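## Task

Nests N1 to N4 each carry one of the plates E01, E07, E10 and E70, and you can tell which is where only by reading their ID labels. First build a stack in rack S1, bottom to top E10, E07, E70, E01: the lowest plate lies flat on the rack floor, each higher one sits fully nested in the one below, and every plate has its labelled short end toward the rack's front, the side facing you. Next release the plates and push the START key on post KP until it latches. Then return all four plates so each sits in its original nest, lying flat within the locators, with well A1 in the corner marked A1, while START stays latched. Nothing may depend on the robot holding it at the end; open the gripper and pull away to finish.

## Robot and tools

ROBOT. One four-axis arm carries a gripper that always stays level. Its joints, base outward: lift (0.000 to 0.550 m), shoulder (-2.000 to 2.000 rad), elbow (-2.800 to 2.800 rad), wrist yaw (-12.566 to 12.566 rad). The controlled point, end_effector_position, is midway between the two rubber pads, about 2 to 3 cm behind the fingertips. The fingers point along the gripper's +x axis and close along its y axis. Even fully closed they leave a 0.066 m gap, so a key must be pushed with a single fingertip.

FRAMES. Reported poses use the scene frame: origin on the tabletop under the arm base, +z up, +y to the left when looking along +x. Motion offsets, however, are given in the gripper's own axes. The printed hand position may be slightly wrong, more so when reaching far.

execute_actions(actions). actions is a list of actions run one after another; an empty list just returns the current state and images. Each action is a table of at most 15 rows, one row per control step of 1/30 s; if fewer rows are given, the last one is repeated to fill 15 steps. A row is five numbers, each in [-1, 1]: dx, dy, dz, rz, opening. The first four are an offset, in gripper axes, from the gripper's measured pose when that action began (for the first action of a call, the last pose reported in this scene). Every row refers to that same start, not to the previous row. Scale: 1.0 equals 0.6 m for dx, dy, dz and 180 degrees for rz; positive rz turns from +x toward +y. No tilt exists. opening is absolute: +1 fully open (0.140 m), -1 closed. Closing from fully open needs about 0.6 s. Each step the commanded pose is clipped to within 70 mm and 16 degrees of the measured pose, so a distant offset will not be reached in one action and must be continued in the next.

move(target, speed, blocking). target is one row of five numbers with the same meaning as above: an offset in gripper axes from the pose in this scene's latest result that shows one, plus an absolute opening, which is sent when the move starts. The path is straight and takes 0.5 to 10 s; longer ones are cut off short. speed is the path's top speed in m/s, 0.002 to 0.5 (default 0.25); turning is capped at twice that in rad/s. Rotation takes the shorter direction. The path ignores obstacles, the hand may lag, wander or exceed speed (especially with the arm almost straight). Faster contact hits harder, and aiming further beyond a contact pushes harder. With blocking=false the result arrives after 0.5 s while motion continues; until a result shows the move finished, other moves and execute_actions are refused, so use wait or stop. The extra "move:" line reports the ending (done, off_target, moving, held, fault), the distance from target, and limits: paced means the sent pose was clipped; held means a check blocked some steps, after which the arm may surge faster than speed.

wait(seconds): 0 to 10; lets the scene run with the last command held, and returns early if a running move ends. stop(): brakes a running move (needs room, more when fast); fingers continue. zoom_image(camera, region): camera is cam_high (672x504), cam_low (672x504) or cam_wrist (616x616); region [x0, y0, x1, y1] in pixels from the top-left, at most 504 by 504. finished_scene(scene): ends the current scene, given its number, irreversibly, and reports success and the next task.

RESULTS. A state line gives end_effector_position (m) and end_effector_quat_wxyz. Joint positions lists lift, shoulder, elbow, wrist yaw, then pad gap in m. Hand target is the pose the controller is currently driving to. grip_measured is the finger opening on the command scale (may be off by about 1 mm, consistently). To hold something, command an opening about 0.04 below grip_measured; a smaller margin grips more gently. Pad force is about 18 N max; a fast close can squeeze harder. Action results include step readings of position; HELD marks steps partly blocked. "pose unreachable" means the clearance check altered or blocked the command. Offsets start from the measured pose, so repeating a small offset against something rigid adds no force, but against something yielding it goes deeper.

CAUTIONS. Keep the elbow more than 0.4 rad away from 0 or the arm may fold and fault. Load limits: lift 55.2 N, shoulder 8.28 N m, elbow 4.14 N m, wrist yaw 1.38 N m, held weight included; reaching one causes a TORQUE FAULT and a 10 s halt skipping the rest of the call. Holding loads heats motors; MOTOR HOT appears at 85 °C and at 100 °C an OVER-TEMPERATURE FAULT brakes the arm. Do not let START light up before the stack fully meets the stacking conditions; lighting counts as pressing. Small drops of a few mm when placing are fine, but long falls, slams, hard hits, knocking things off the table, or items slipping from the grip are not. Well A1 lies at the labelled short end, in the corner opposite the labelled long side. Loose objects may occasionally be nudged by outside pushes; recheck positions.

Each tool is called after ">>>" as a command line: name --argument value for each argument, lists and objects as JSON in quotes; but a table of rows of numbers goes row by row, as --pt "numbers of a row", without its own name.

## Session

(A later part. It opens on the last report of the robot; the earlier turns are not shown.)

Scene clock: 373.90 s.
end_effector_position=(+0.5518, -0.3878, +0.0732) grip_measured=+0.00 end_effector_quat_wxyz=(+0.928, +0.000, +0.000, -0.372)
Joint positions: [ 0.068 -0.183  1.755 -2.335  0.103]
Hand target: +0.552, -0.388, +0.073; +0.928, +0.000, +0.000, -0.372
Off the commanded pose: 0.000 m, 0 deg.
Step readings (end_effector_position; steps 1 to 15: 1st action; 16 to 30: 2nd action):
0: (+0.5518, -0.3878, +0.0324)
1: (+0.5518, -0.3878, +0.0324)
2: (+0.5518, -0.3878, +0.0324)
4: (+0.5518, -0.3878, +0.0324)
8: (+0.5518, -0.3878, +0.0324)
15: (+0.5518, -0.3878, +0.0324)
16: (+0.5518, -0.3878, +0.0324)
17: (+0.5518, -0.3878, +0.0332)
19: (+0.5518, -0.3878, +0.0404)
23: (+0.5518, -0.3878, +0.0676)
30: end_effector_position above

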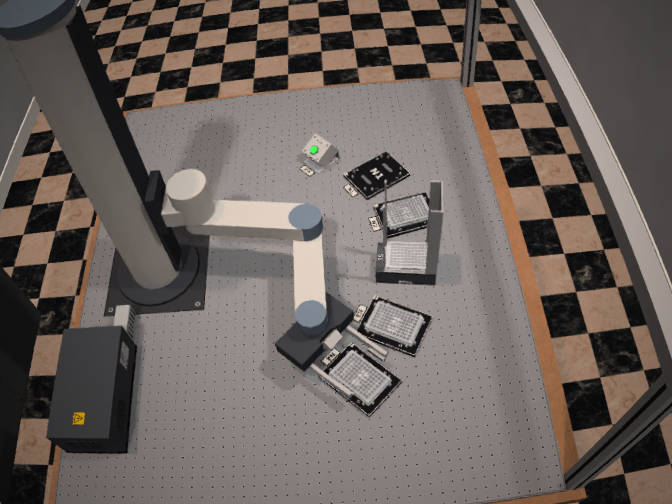

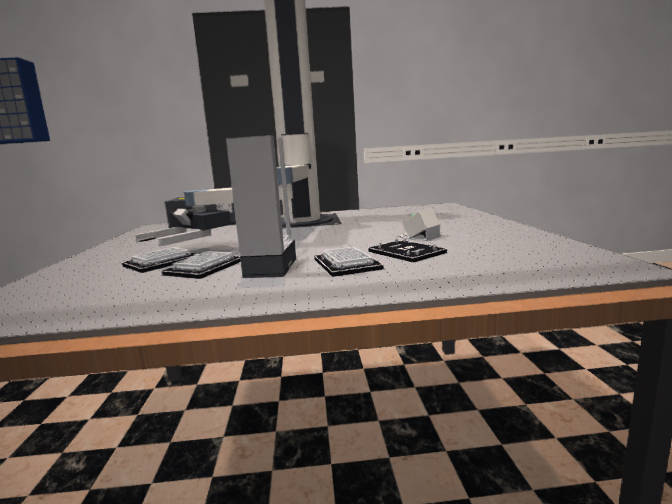

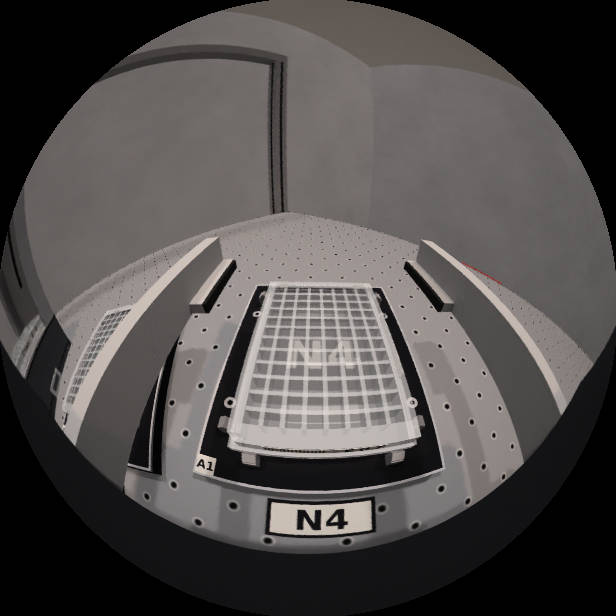

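>>> execute_actions --actions '[[[-0.0007,0.0005,0,0,-0.4]],[[0,0,0,0,-0.51]]]'

>>> move --target '[0,0,0.435,0,-0.51]'

>>> move --target '[-0.1633,0.5677,0,0.228,-0.51]' --speed 0.3

>>> move --target '[0,0,-0.488,0,-0.51]' --speed 0.35

Scene clock: 382.53 s.
end_effector_position=(+0.7110, -0.0780, +0.0732) grip_measured=-0.48 end_effector_quat_wxyz=(+0.998, +0.000, +0.000, -0.062)
Joint positions: [ 0.068  0.476  1.76  -2.361  0.085]
Hand target: +0.711, -0.078, +0.073; +0.998, +0.000, +0.000, -0.062
Off the commanded pose: 0.000 m, 0 deg.
Step readings (end_effector_position; steps 1 to 15: 1st action; 16 to 30: 2nd action):
0: (+0.7113, -0.0782, +0.0732)
1: (+0.7113, -0.0782, +0.0732)
2: (+0.7110, -0.0781, +0.0732)
4: (+0.7110, -0.0780, +0.0732)
8: (+0.7110, -0.0780, +0.0732)
15: (+0.7110, -0.0780, +0.0732)
16: (+0.7110, -0.0780, +0.0732)
17: (+0.7110, -0.0780, +0.0732)
19: (+0.7110, -0.0780, +0.0732)
23: (+0.7110, -0.0780, +0.0732)
30: end_effector_position above

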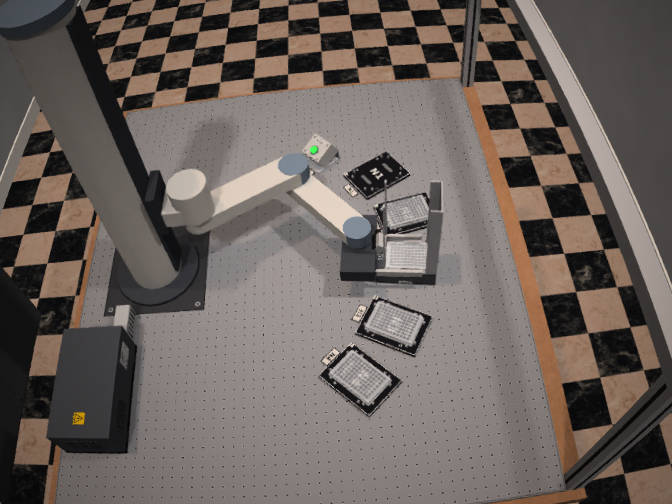

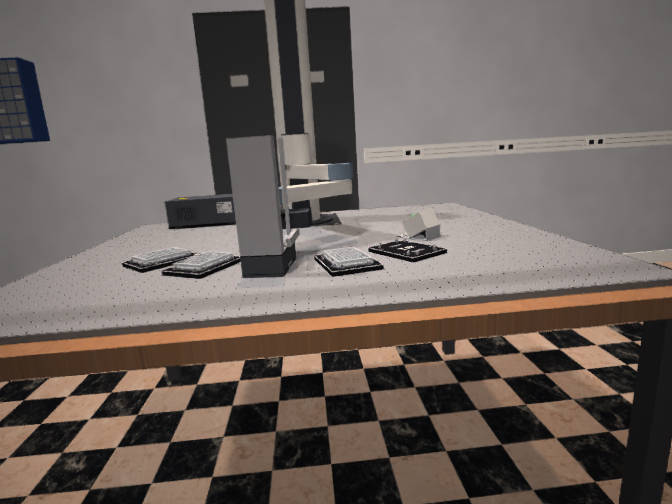

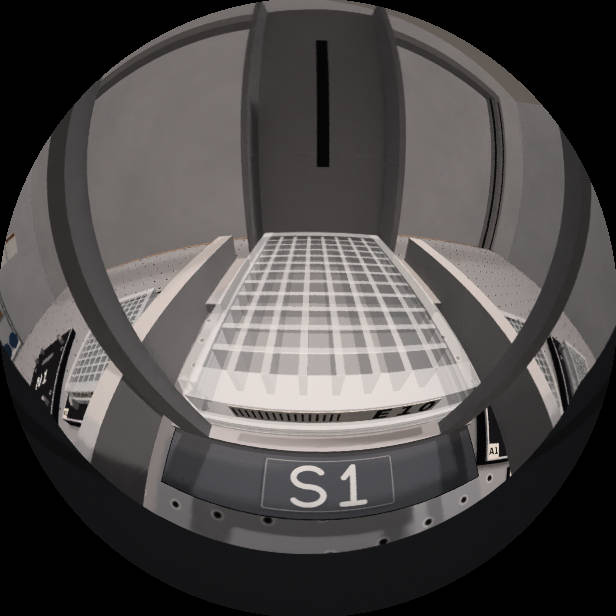

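Scene clock: 384.00 s.
end_effector_position=(+0.7109, -0.0781, +0.3342) grip_measured=-0.48 end_effector_quat_wxyz=(+0.998, +0.000, +0.000, -0.063)
Joint positions: [ 0.329  0.476  1.76  -2.361  0.085]
Hand target: +0.711, -0.078, +0.334; +0.998, +0.000, +0.000, -0.062
Off the commanded pose: 0.000 m, 0 deg.
move: done

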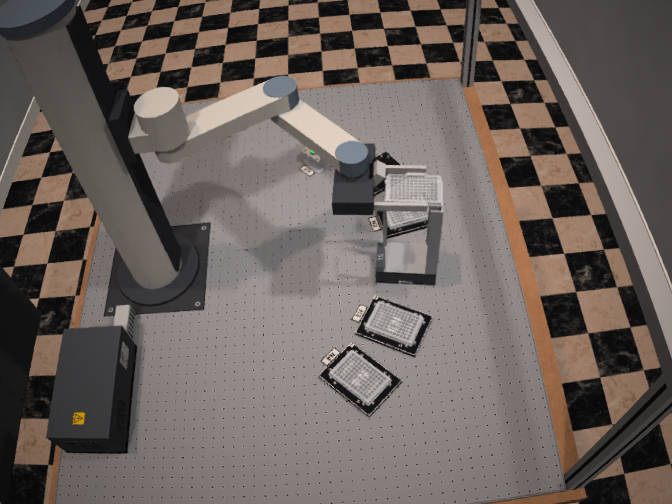

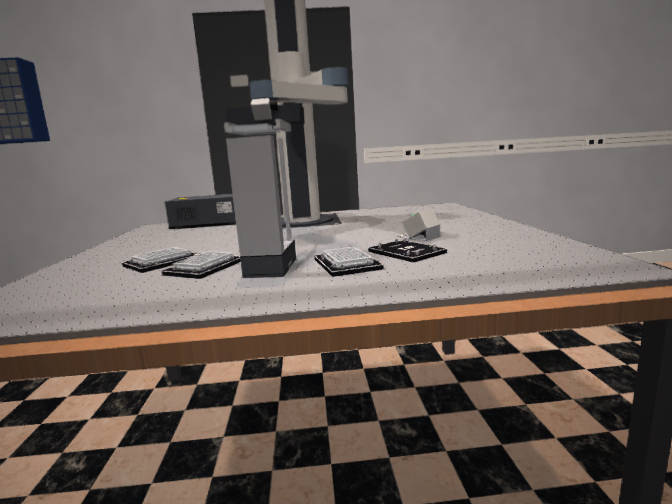

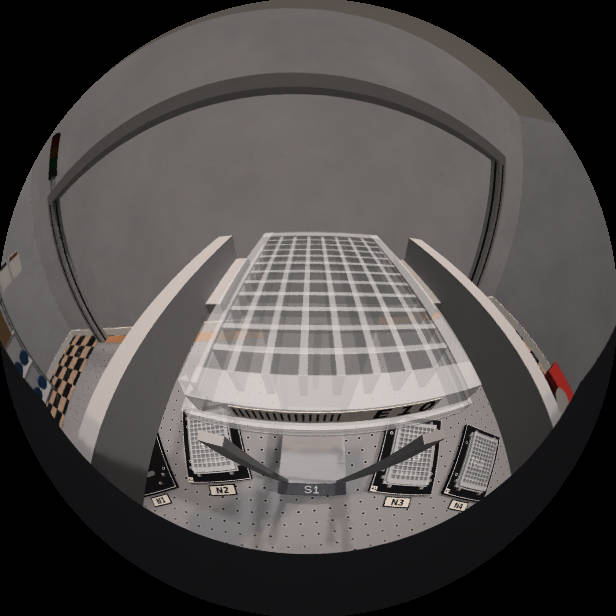

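Scene clock: 385.57 s.
end_effector_position=(+0.6563, +0.2723, +0.3342) grip_measured=-0.48 end_effector_quat_wxyz=(+0.957, +0.000, +0.000, +0.292)
Joint positions: [ 0.329  1.084  1.835 -2.327  0.085]
Hand target: +0.656, +0.272, +0.334; +0.957, +0.000, +0.000, +0.291
Off the commanded pose: 0.000 m, 0 deg.
move: done

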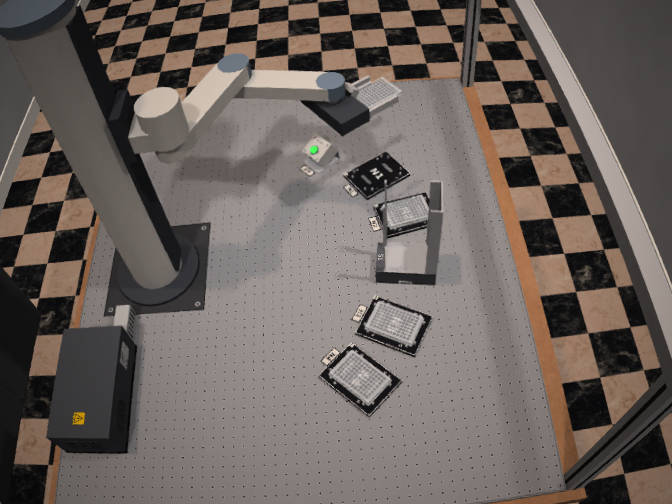

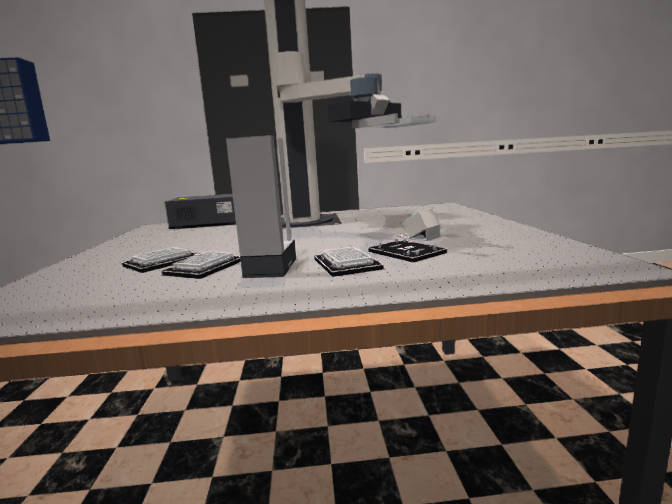

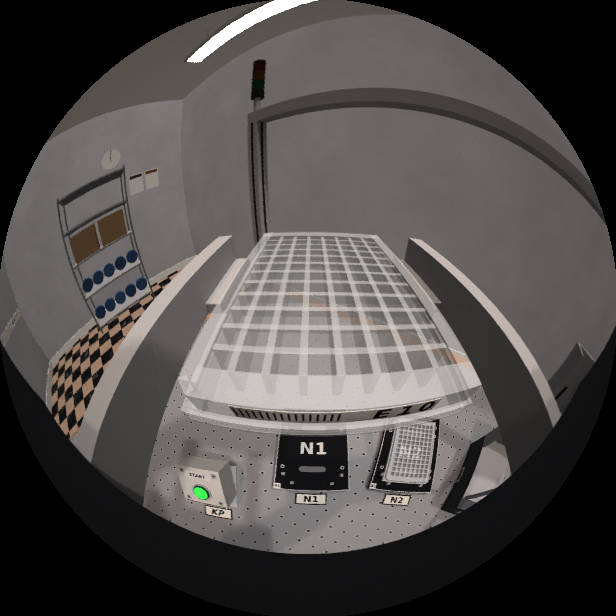

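Scene clock: 386.93 s.
end_effector_position=(+0.6563, +0.2723, +0.0414) grip_measured=-0.48 end_effector_quat_wxyz=(+0.957, +0.000, +0.000, +0.292)
Joint positions: [ 0.036  1.084  1.835 -2.327  0.085]
Hand target: +0.656, +0.272, +0.041; +0.957, +0.000, +0.000, +0.292
Off the commanded pose: 0.000 m, 0 deg.
move: done

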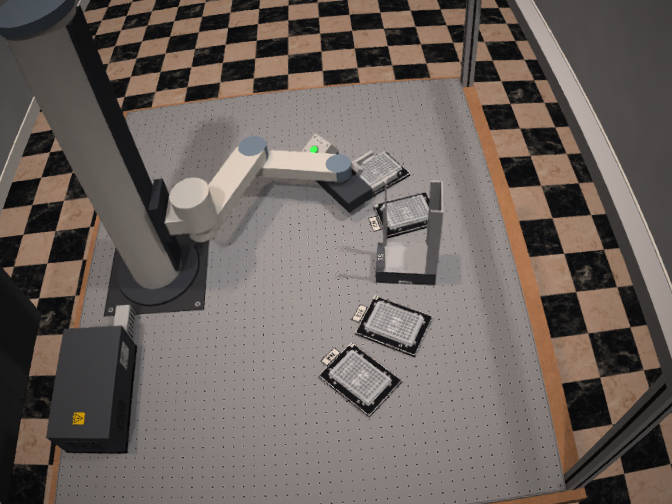

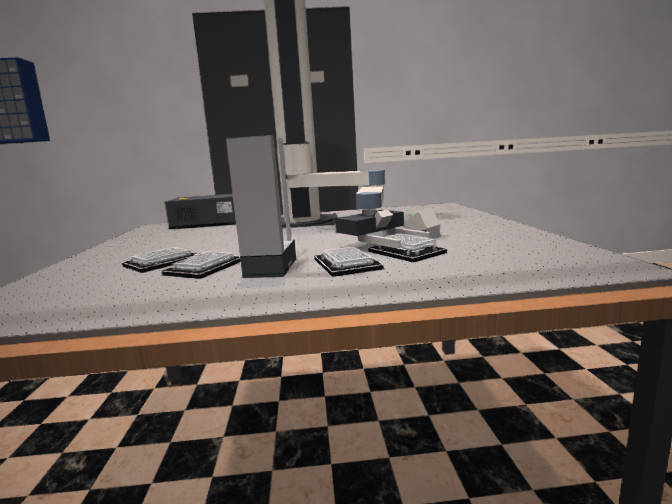

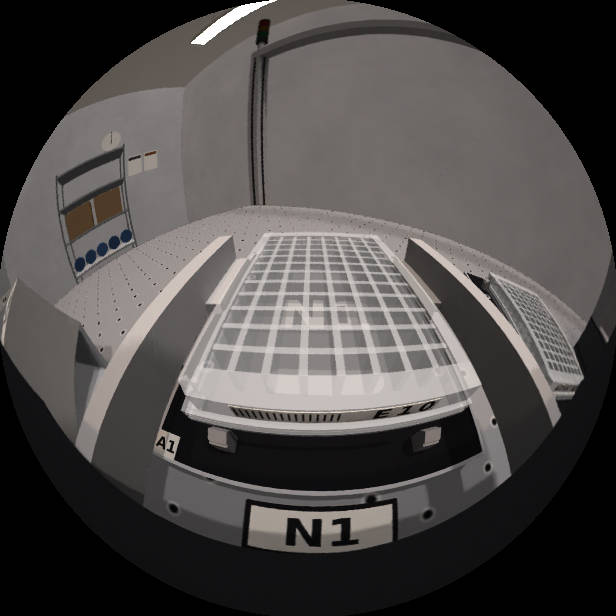

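>>> execute_actions --actions '[[[0,0,-0.004,-0.0038,-0.51]]]'

>>> move --target '[0,0,-0.0105,0,-0.51]' --speed 0.008

>>> execute_actions --actions '[[[0,0,0,0,0]],[[0,0,0.068,0,0]]]'

Scene clock: 392.97 s.
end_effector_position=(+0.6563, +0.2724, +0.0390) grip_measured=-0.48 end_effector_quat_wxyz=(+0.958, +0.000, +0.000, +0.286)
Joint positions: [ 0.034  1.088  1.834 -2.342  0.085]
Hand target: +0.656, +0.272, +0.039; +0.958, +0.000, +0.000, +0.286
Off the commanded pose: 0.000 m, 0 deg.
Step readings (end_effector_position):
0: (+0.6563, +0.2723, +0.0414)
1: (+0.6563, +0.2723, +0.0414)
2: (+0.6564, +0.2721, +0.0406)
4: (+0.6563, +0.2724, +0.0388)
8: (+0.6563, +0.2724, +0.0389)
15: end_effector_position above

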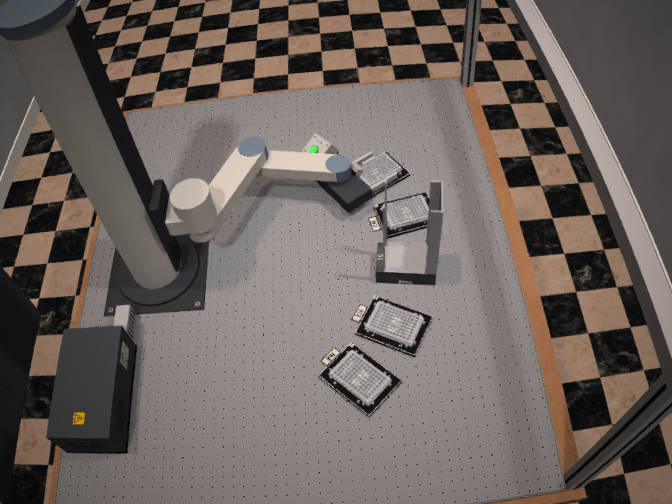

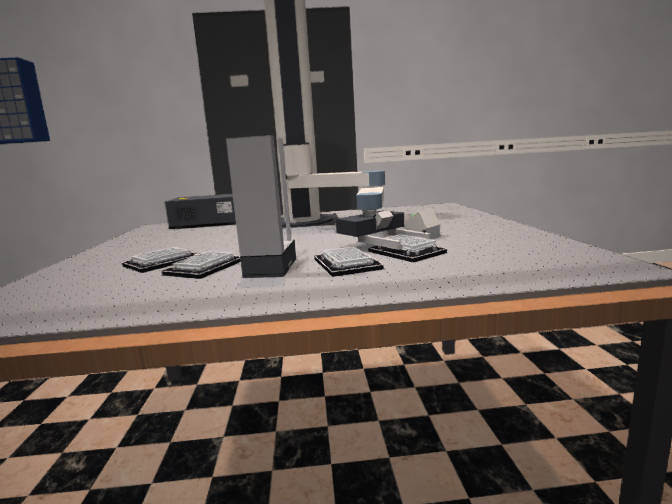

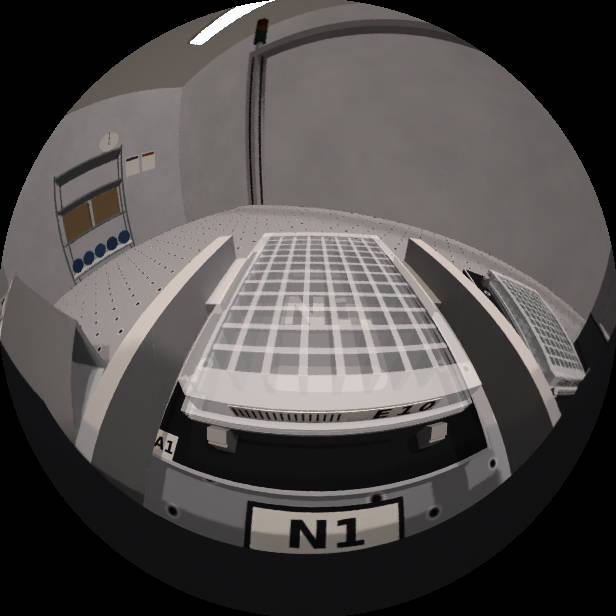

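Scene clock: 393.97 s.
end_effector_position=(+0.6563, +0.2724, +0.0329) grip_measured=-0.47 end_effector_quat_wxyz=(+0.958, +0.000, +0.000, +0.285)
Joint positions: [ 0.028  1.089  1.834 -2.344  0.085]
Hand target: +0.656, +0.272, +0.033; +0.958, +0.000, +0.000, +0.286
Off the commanded pose: 0.000 m, 0 deg.
move: done

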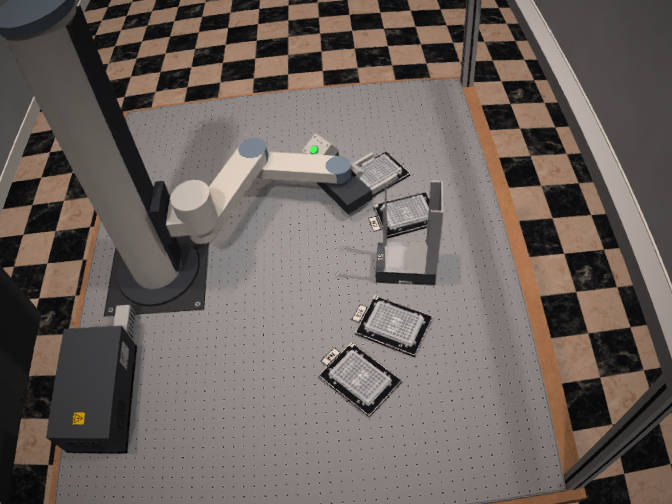

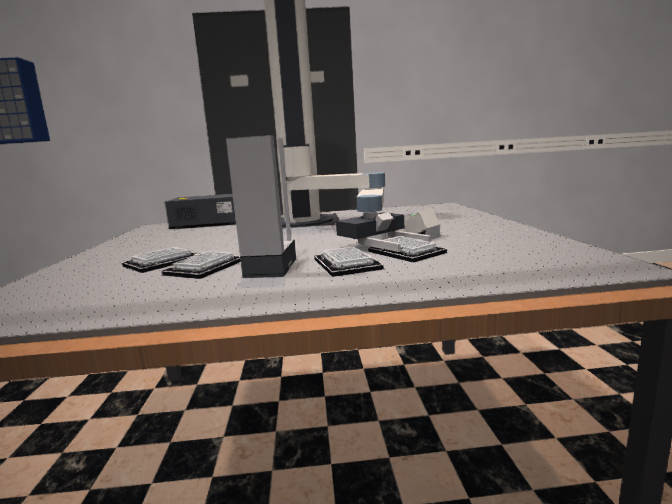

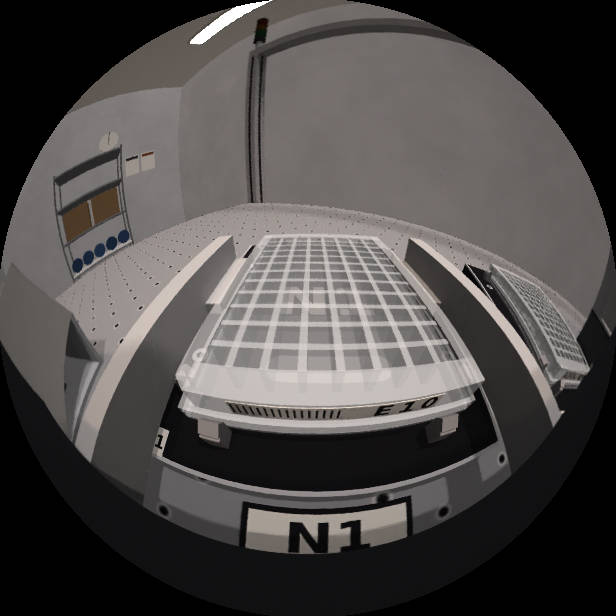

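Scene clock: 394.97 s.
end_effector_position=(+0.6563, +0.2725, +0.0738) grip_measured=+0.00 end_effector_quat_wxyz=(+0.958, +0.000, +0.000, +0.285)
Joint positions: [ 0.069  1.089  1.834 -2.344  0.103]
Hand target: +0.656, +0.272, +0.074; +0.958, +0.000, +0.000, +0.285
Off the commanded pose: 0.000 m, 0 deg.
Step readings (end_effector_position; steps 1 to 15: 1st action; 16 to 30: 2nd action):
0: (+0.6563, +0.2724, +0.0329)
1: (+0.6563, +0.2724, +0.0329)
2: (+0.6562, +0.2725, +0.0330)
4: (+0.6562, +0.2725, +0.0329)
8: (+0.6563, +0.2725, +0.0329)
15: (+0.6563, +0.2725, +0.0329)
16: (+0.6563, +0.2725, +0.0329)
17: (+0.6563, +0.2725, +0.0337)
19: (+0.6563, +0.2725, +0.0409)
23: (+0.6563, +0.2725, +0.0682)
30: end_effector_position above

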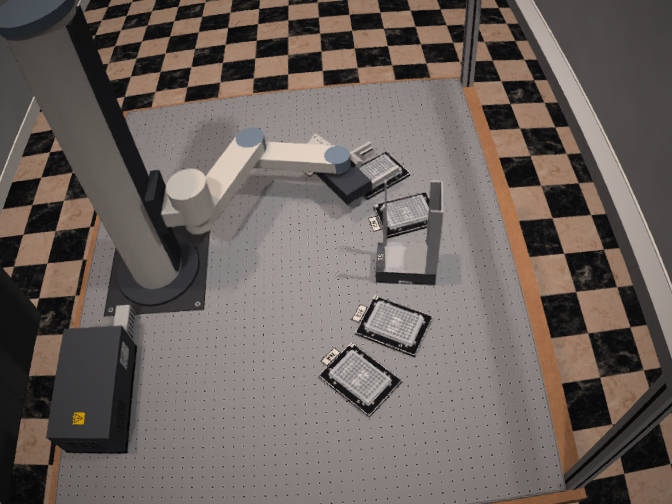

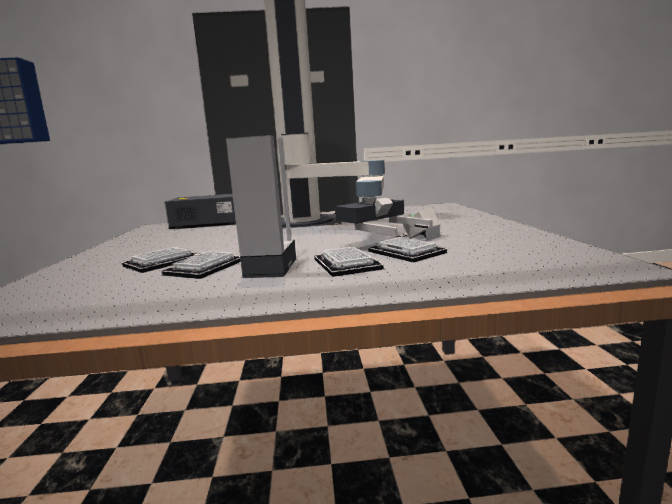

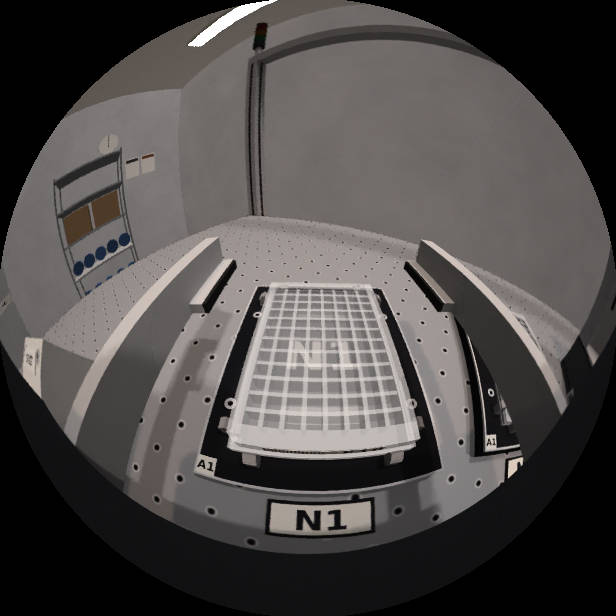

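It tilted during the descent; verify seating.

>>> move --target '[-0.12,0,-0.04,0,0]'

>>> zoom_image --camera "cam_wrist" --region '[200,200,440,360]'

Scene clock: 398.30 s.
end_effector_position=(+0.5960, +0.2331, +0.0497) grip_measured=+0.00 end_effector_quat_wxyz=(+0.959, +0.000, +0.000, +0.285)
Joint positions: [ 0.045  1.245  1.427 -2.094  0.103]
Hand target: +0.596, +0.233, +0.050; +0.958, +0.000, +0.000, +0.285
Off the commanded pose: 0.000 m, 0 deg.
move: done

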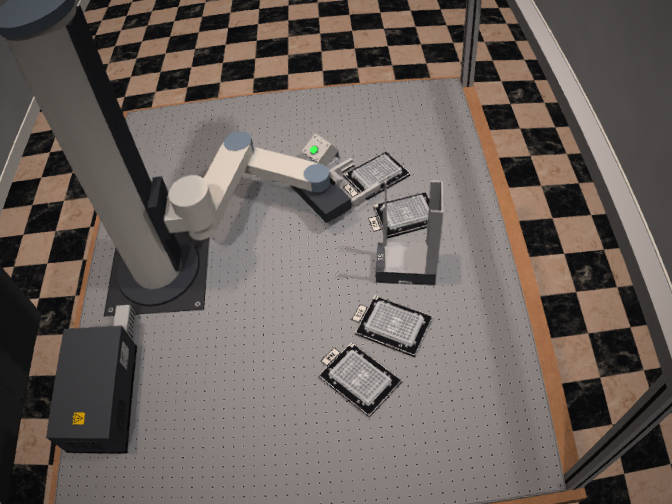

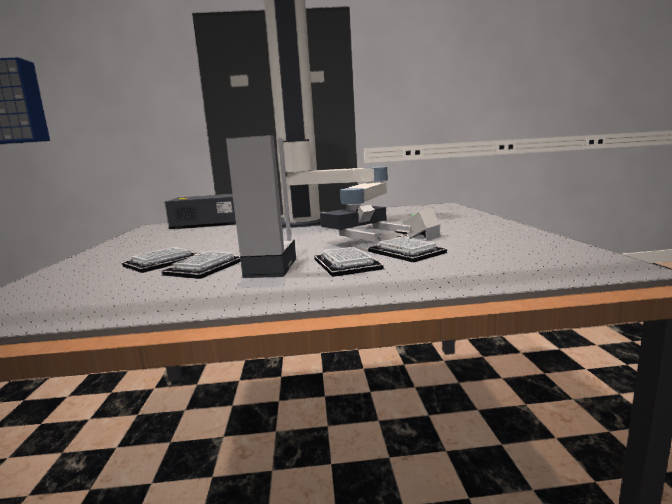

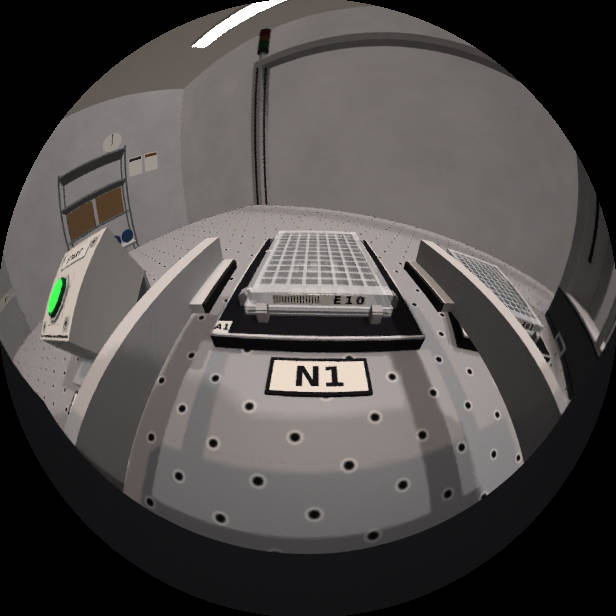

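Region (200, 200, 440, 360) of cam_wrist's 616x616 image, scaled by 2.100, with more detail than that image has.

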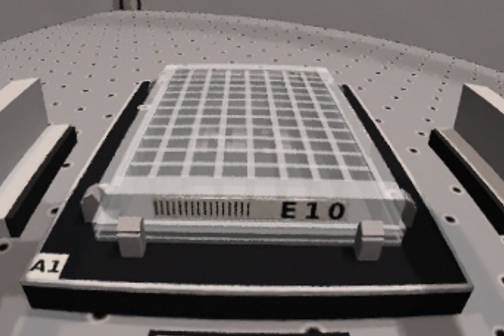

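>>> move --target '[-0.12,0,0.1,0,0]'

>>> finished_scene --scene 1

Scene clock: 403.47 s.
end_effector_position=(+0.5357, +0.1937, +0.1098) grip_measured=+0.00 end_effector_quat_wxyz=(+0.959, +0.000, +0.000, +0.285)
Joint positions: [ 0.105  1.351  1.083 -1.857  0.103]
Hand target: +0.536, +0.194, +0.110; +0.959, +0.000, +0.000, +0.285
Off the commanded pose: 0.000 m, 0 deg.
move: done

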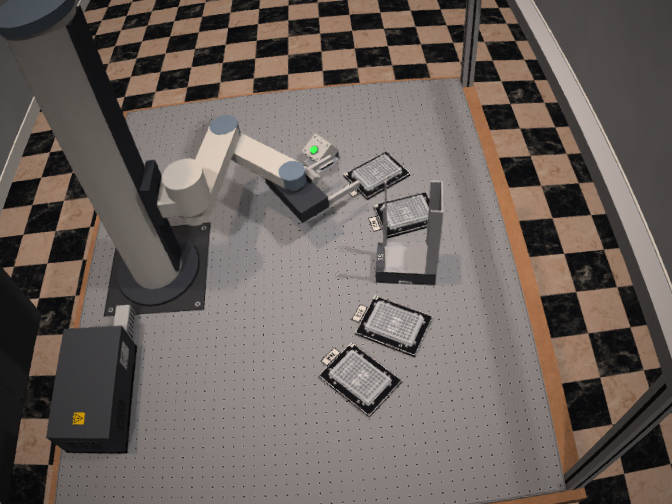

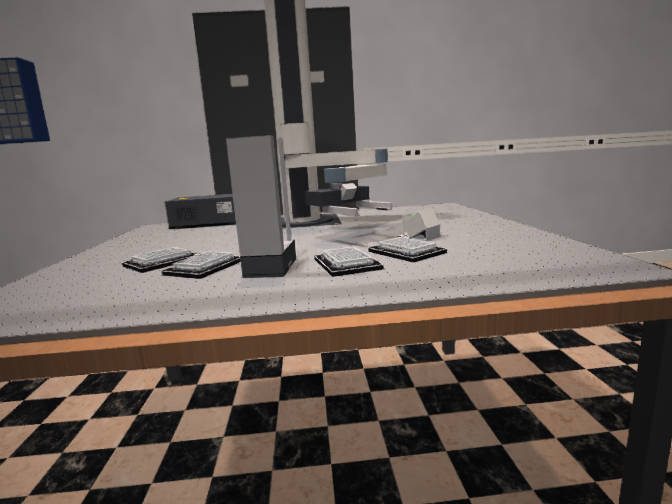

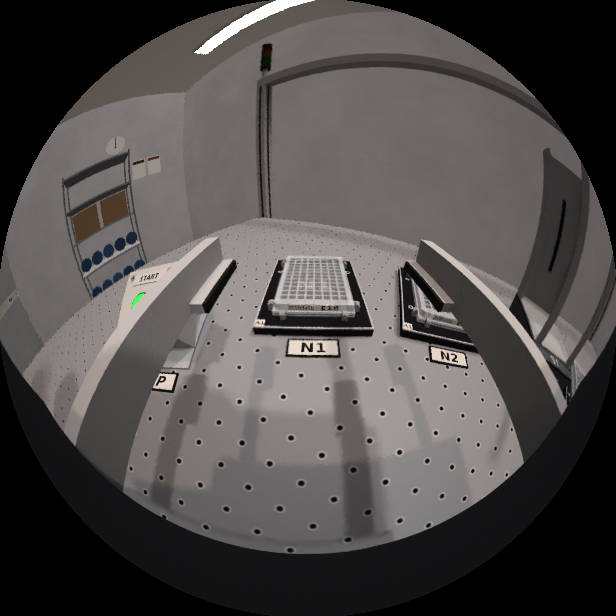

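The scene is finished: the task was done.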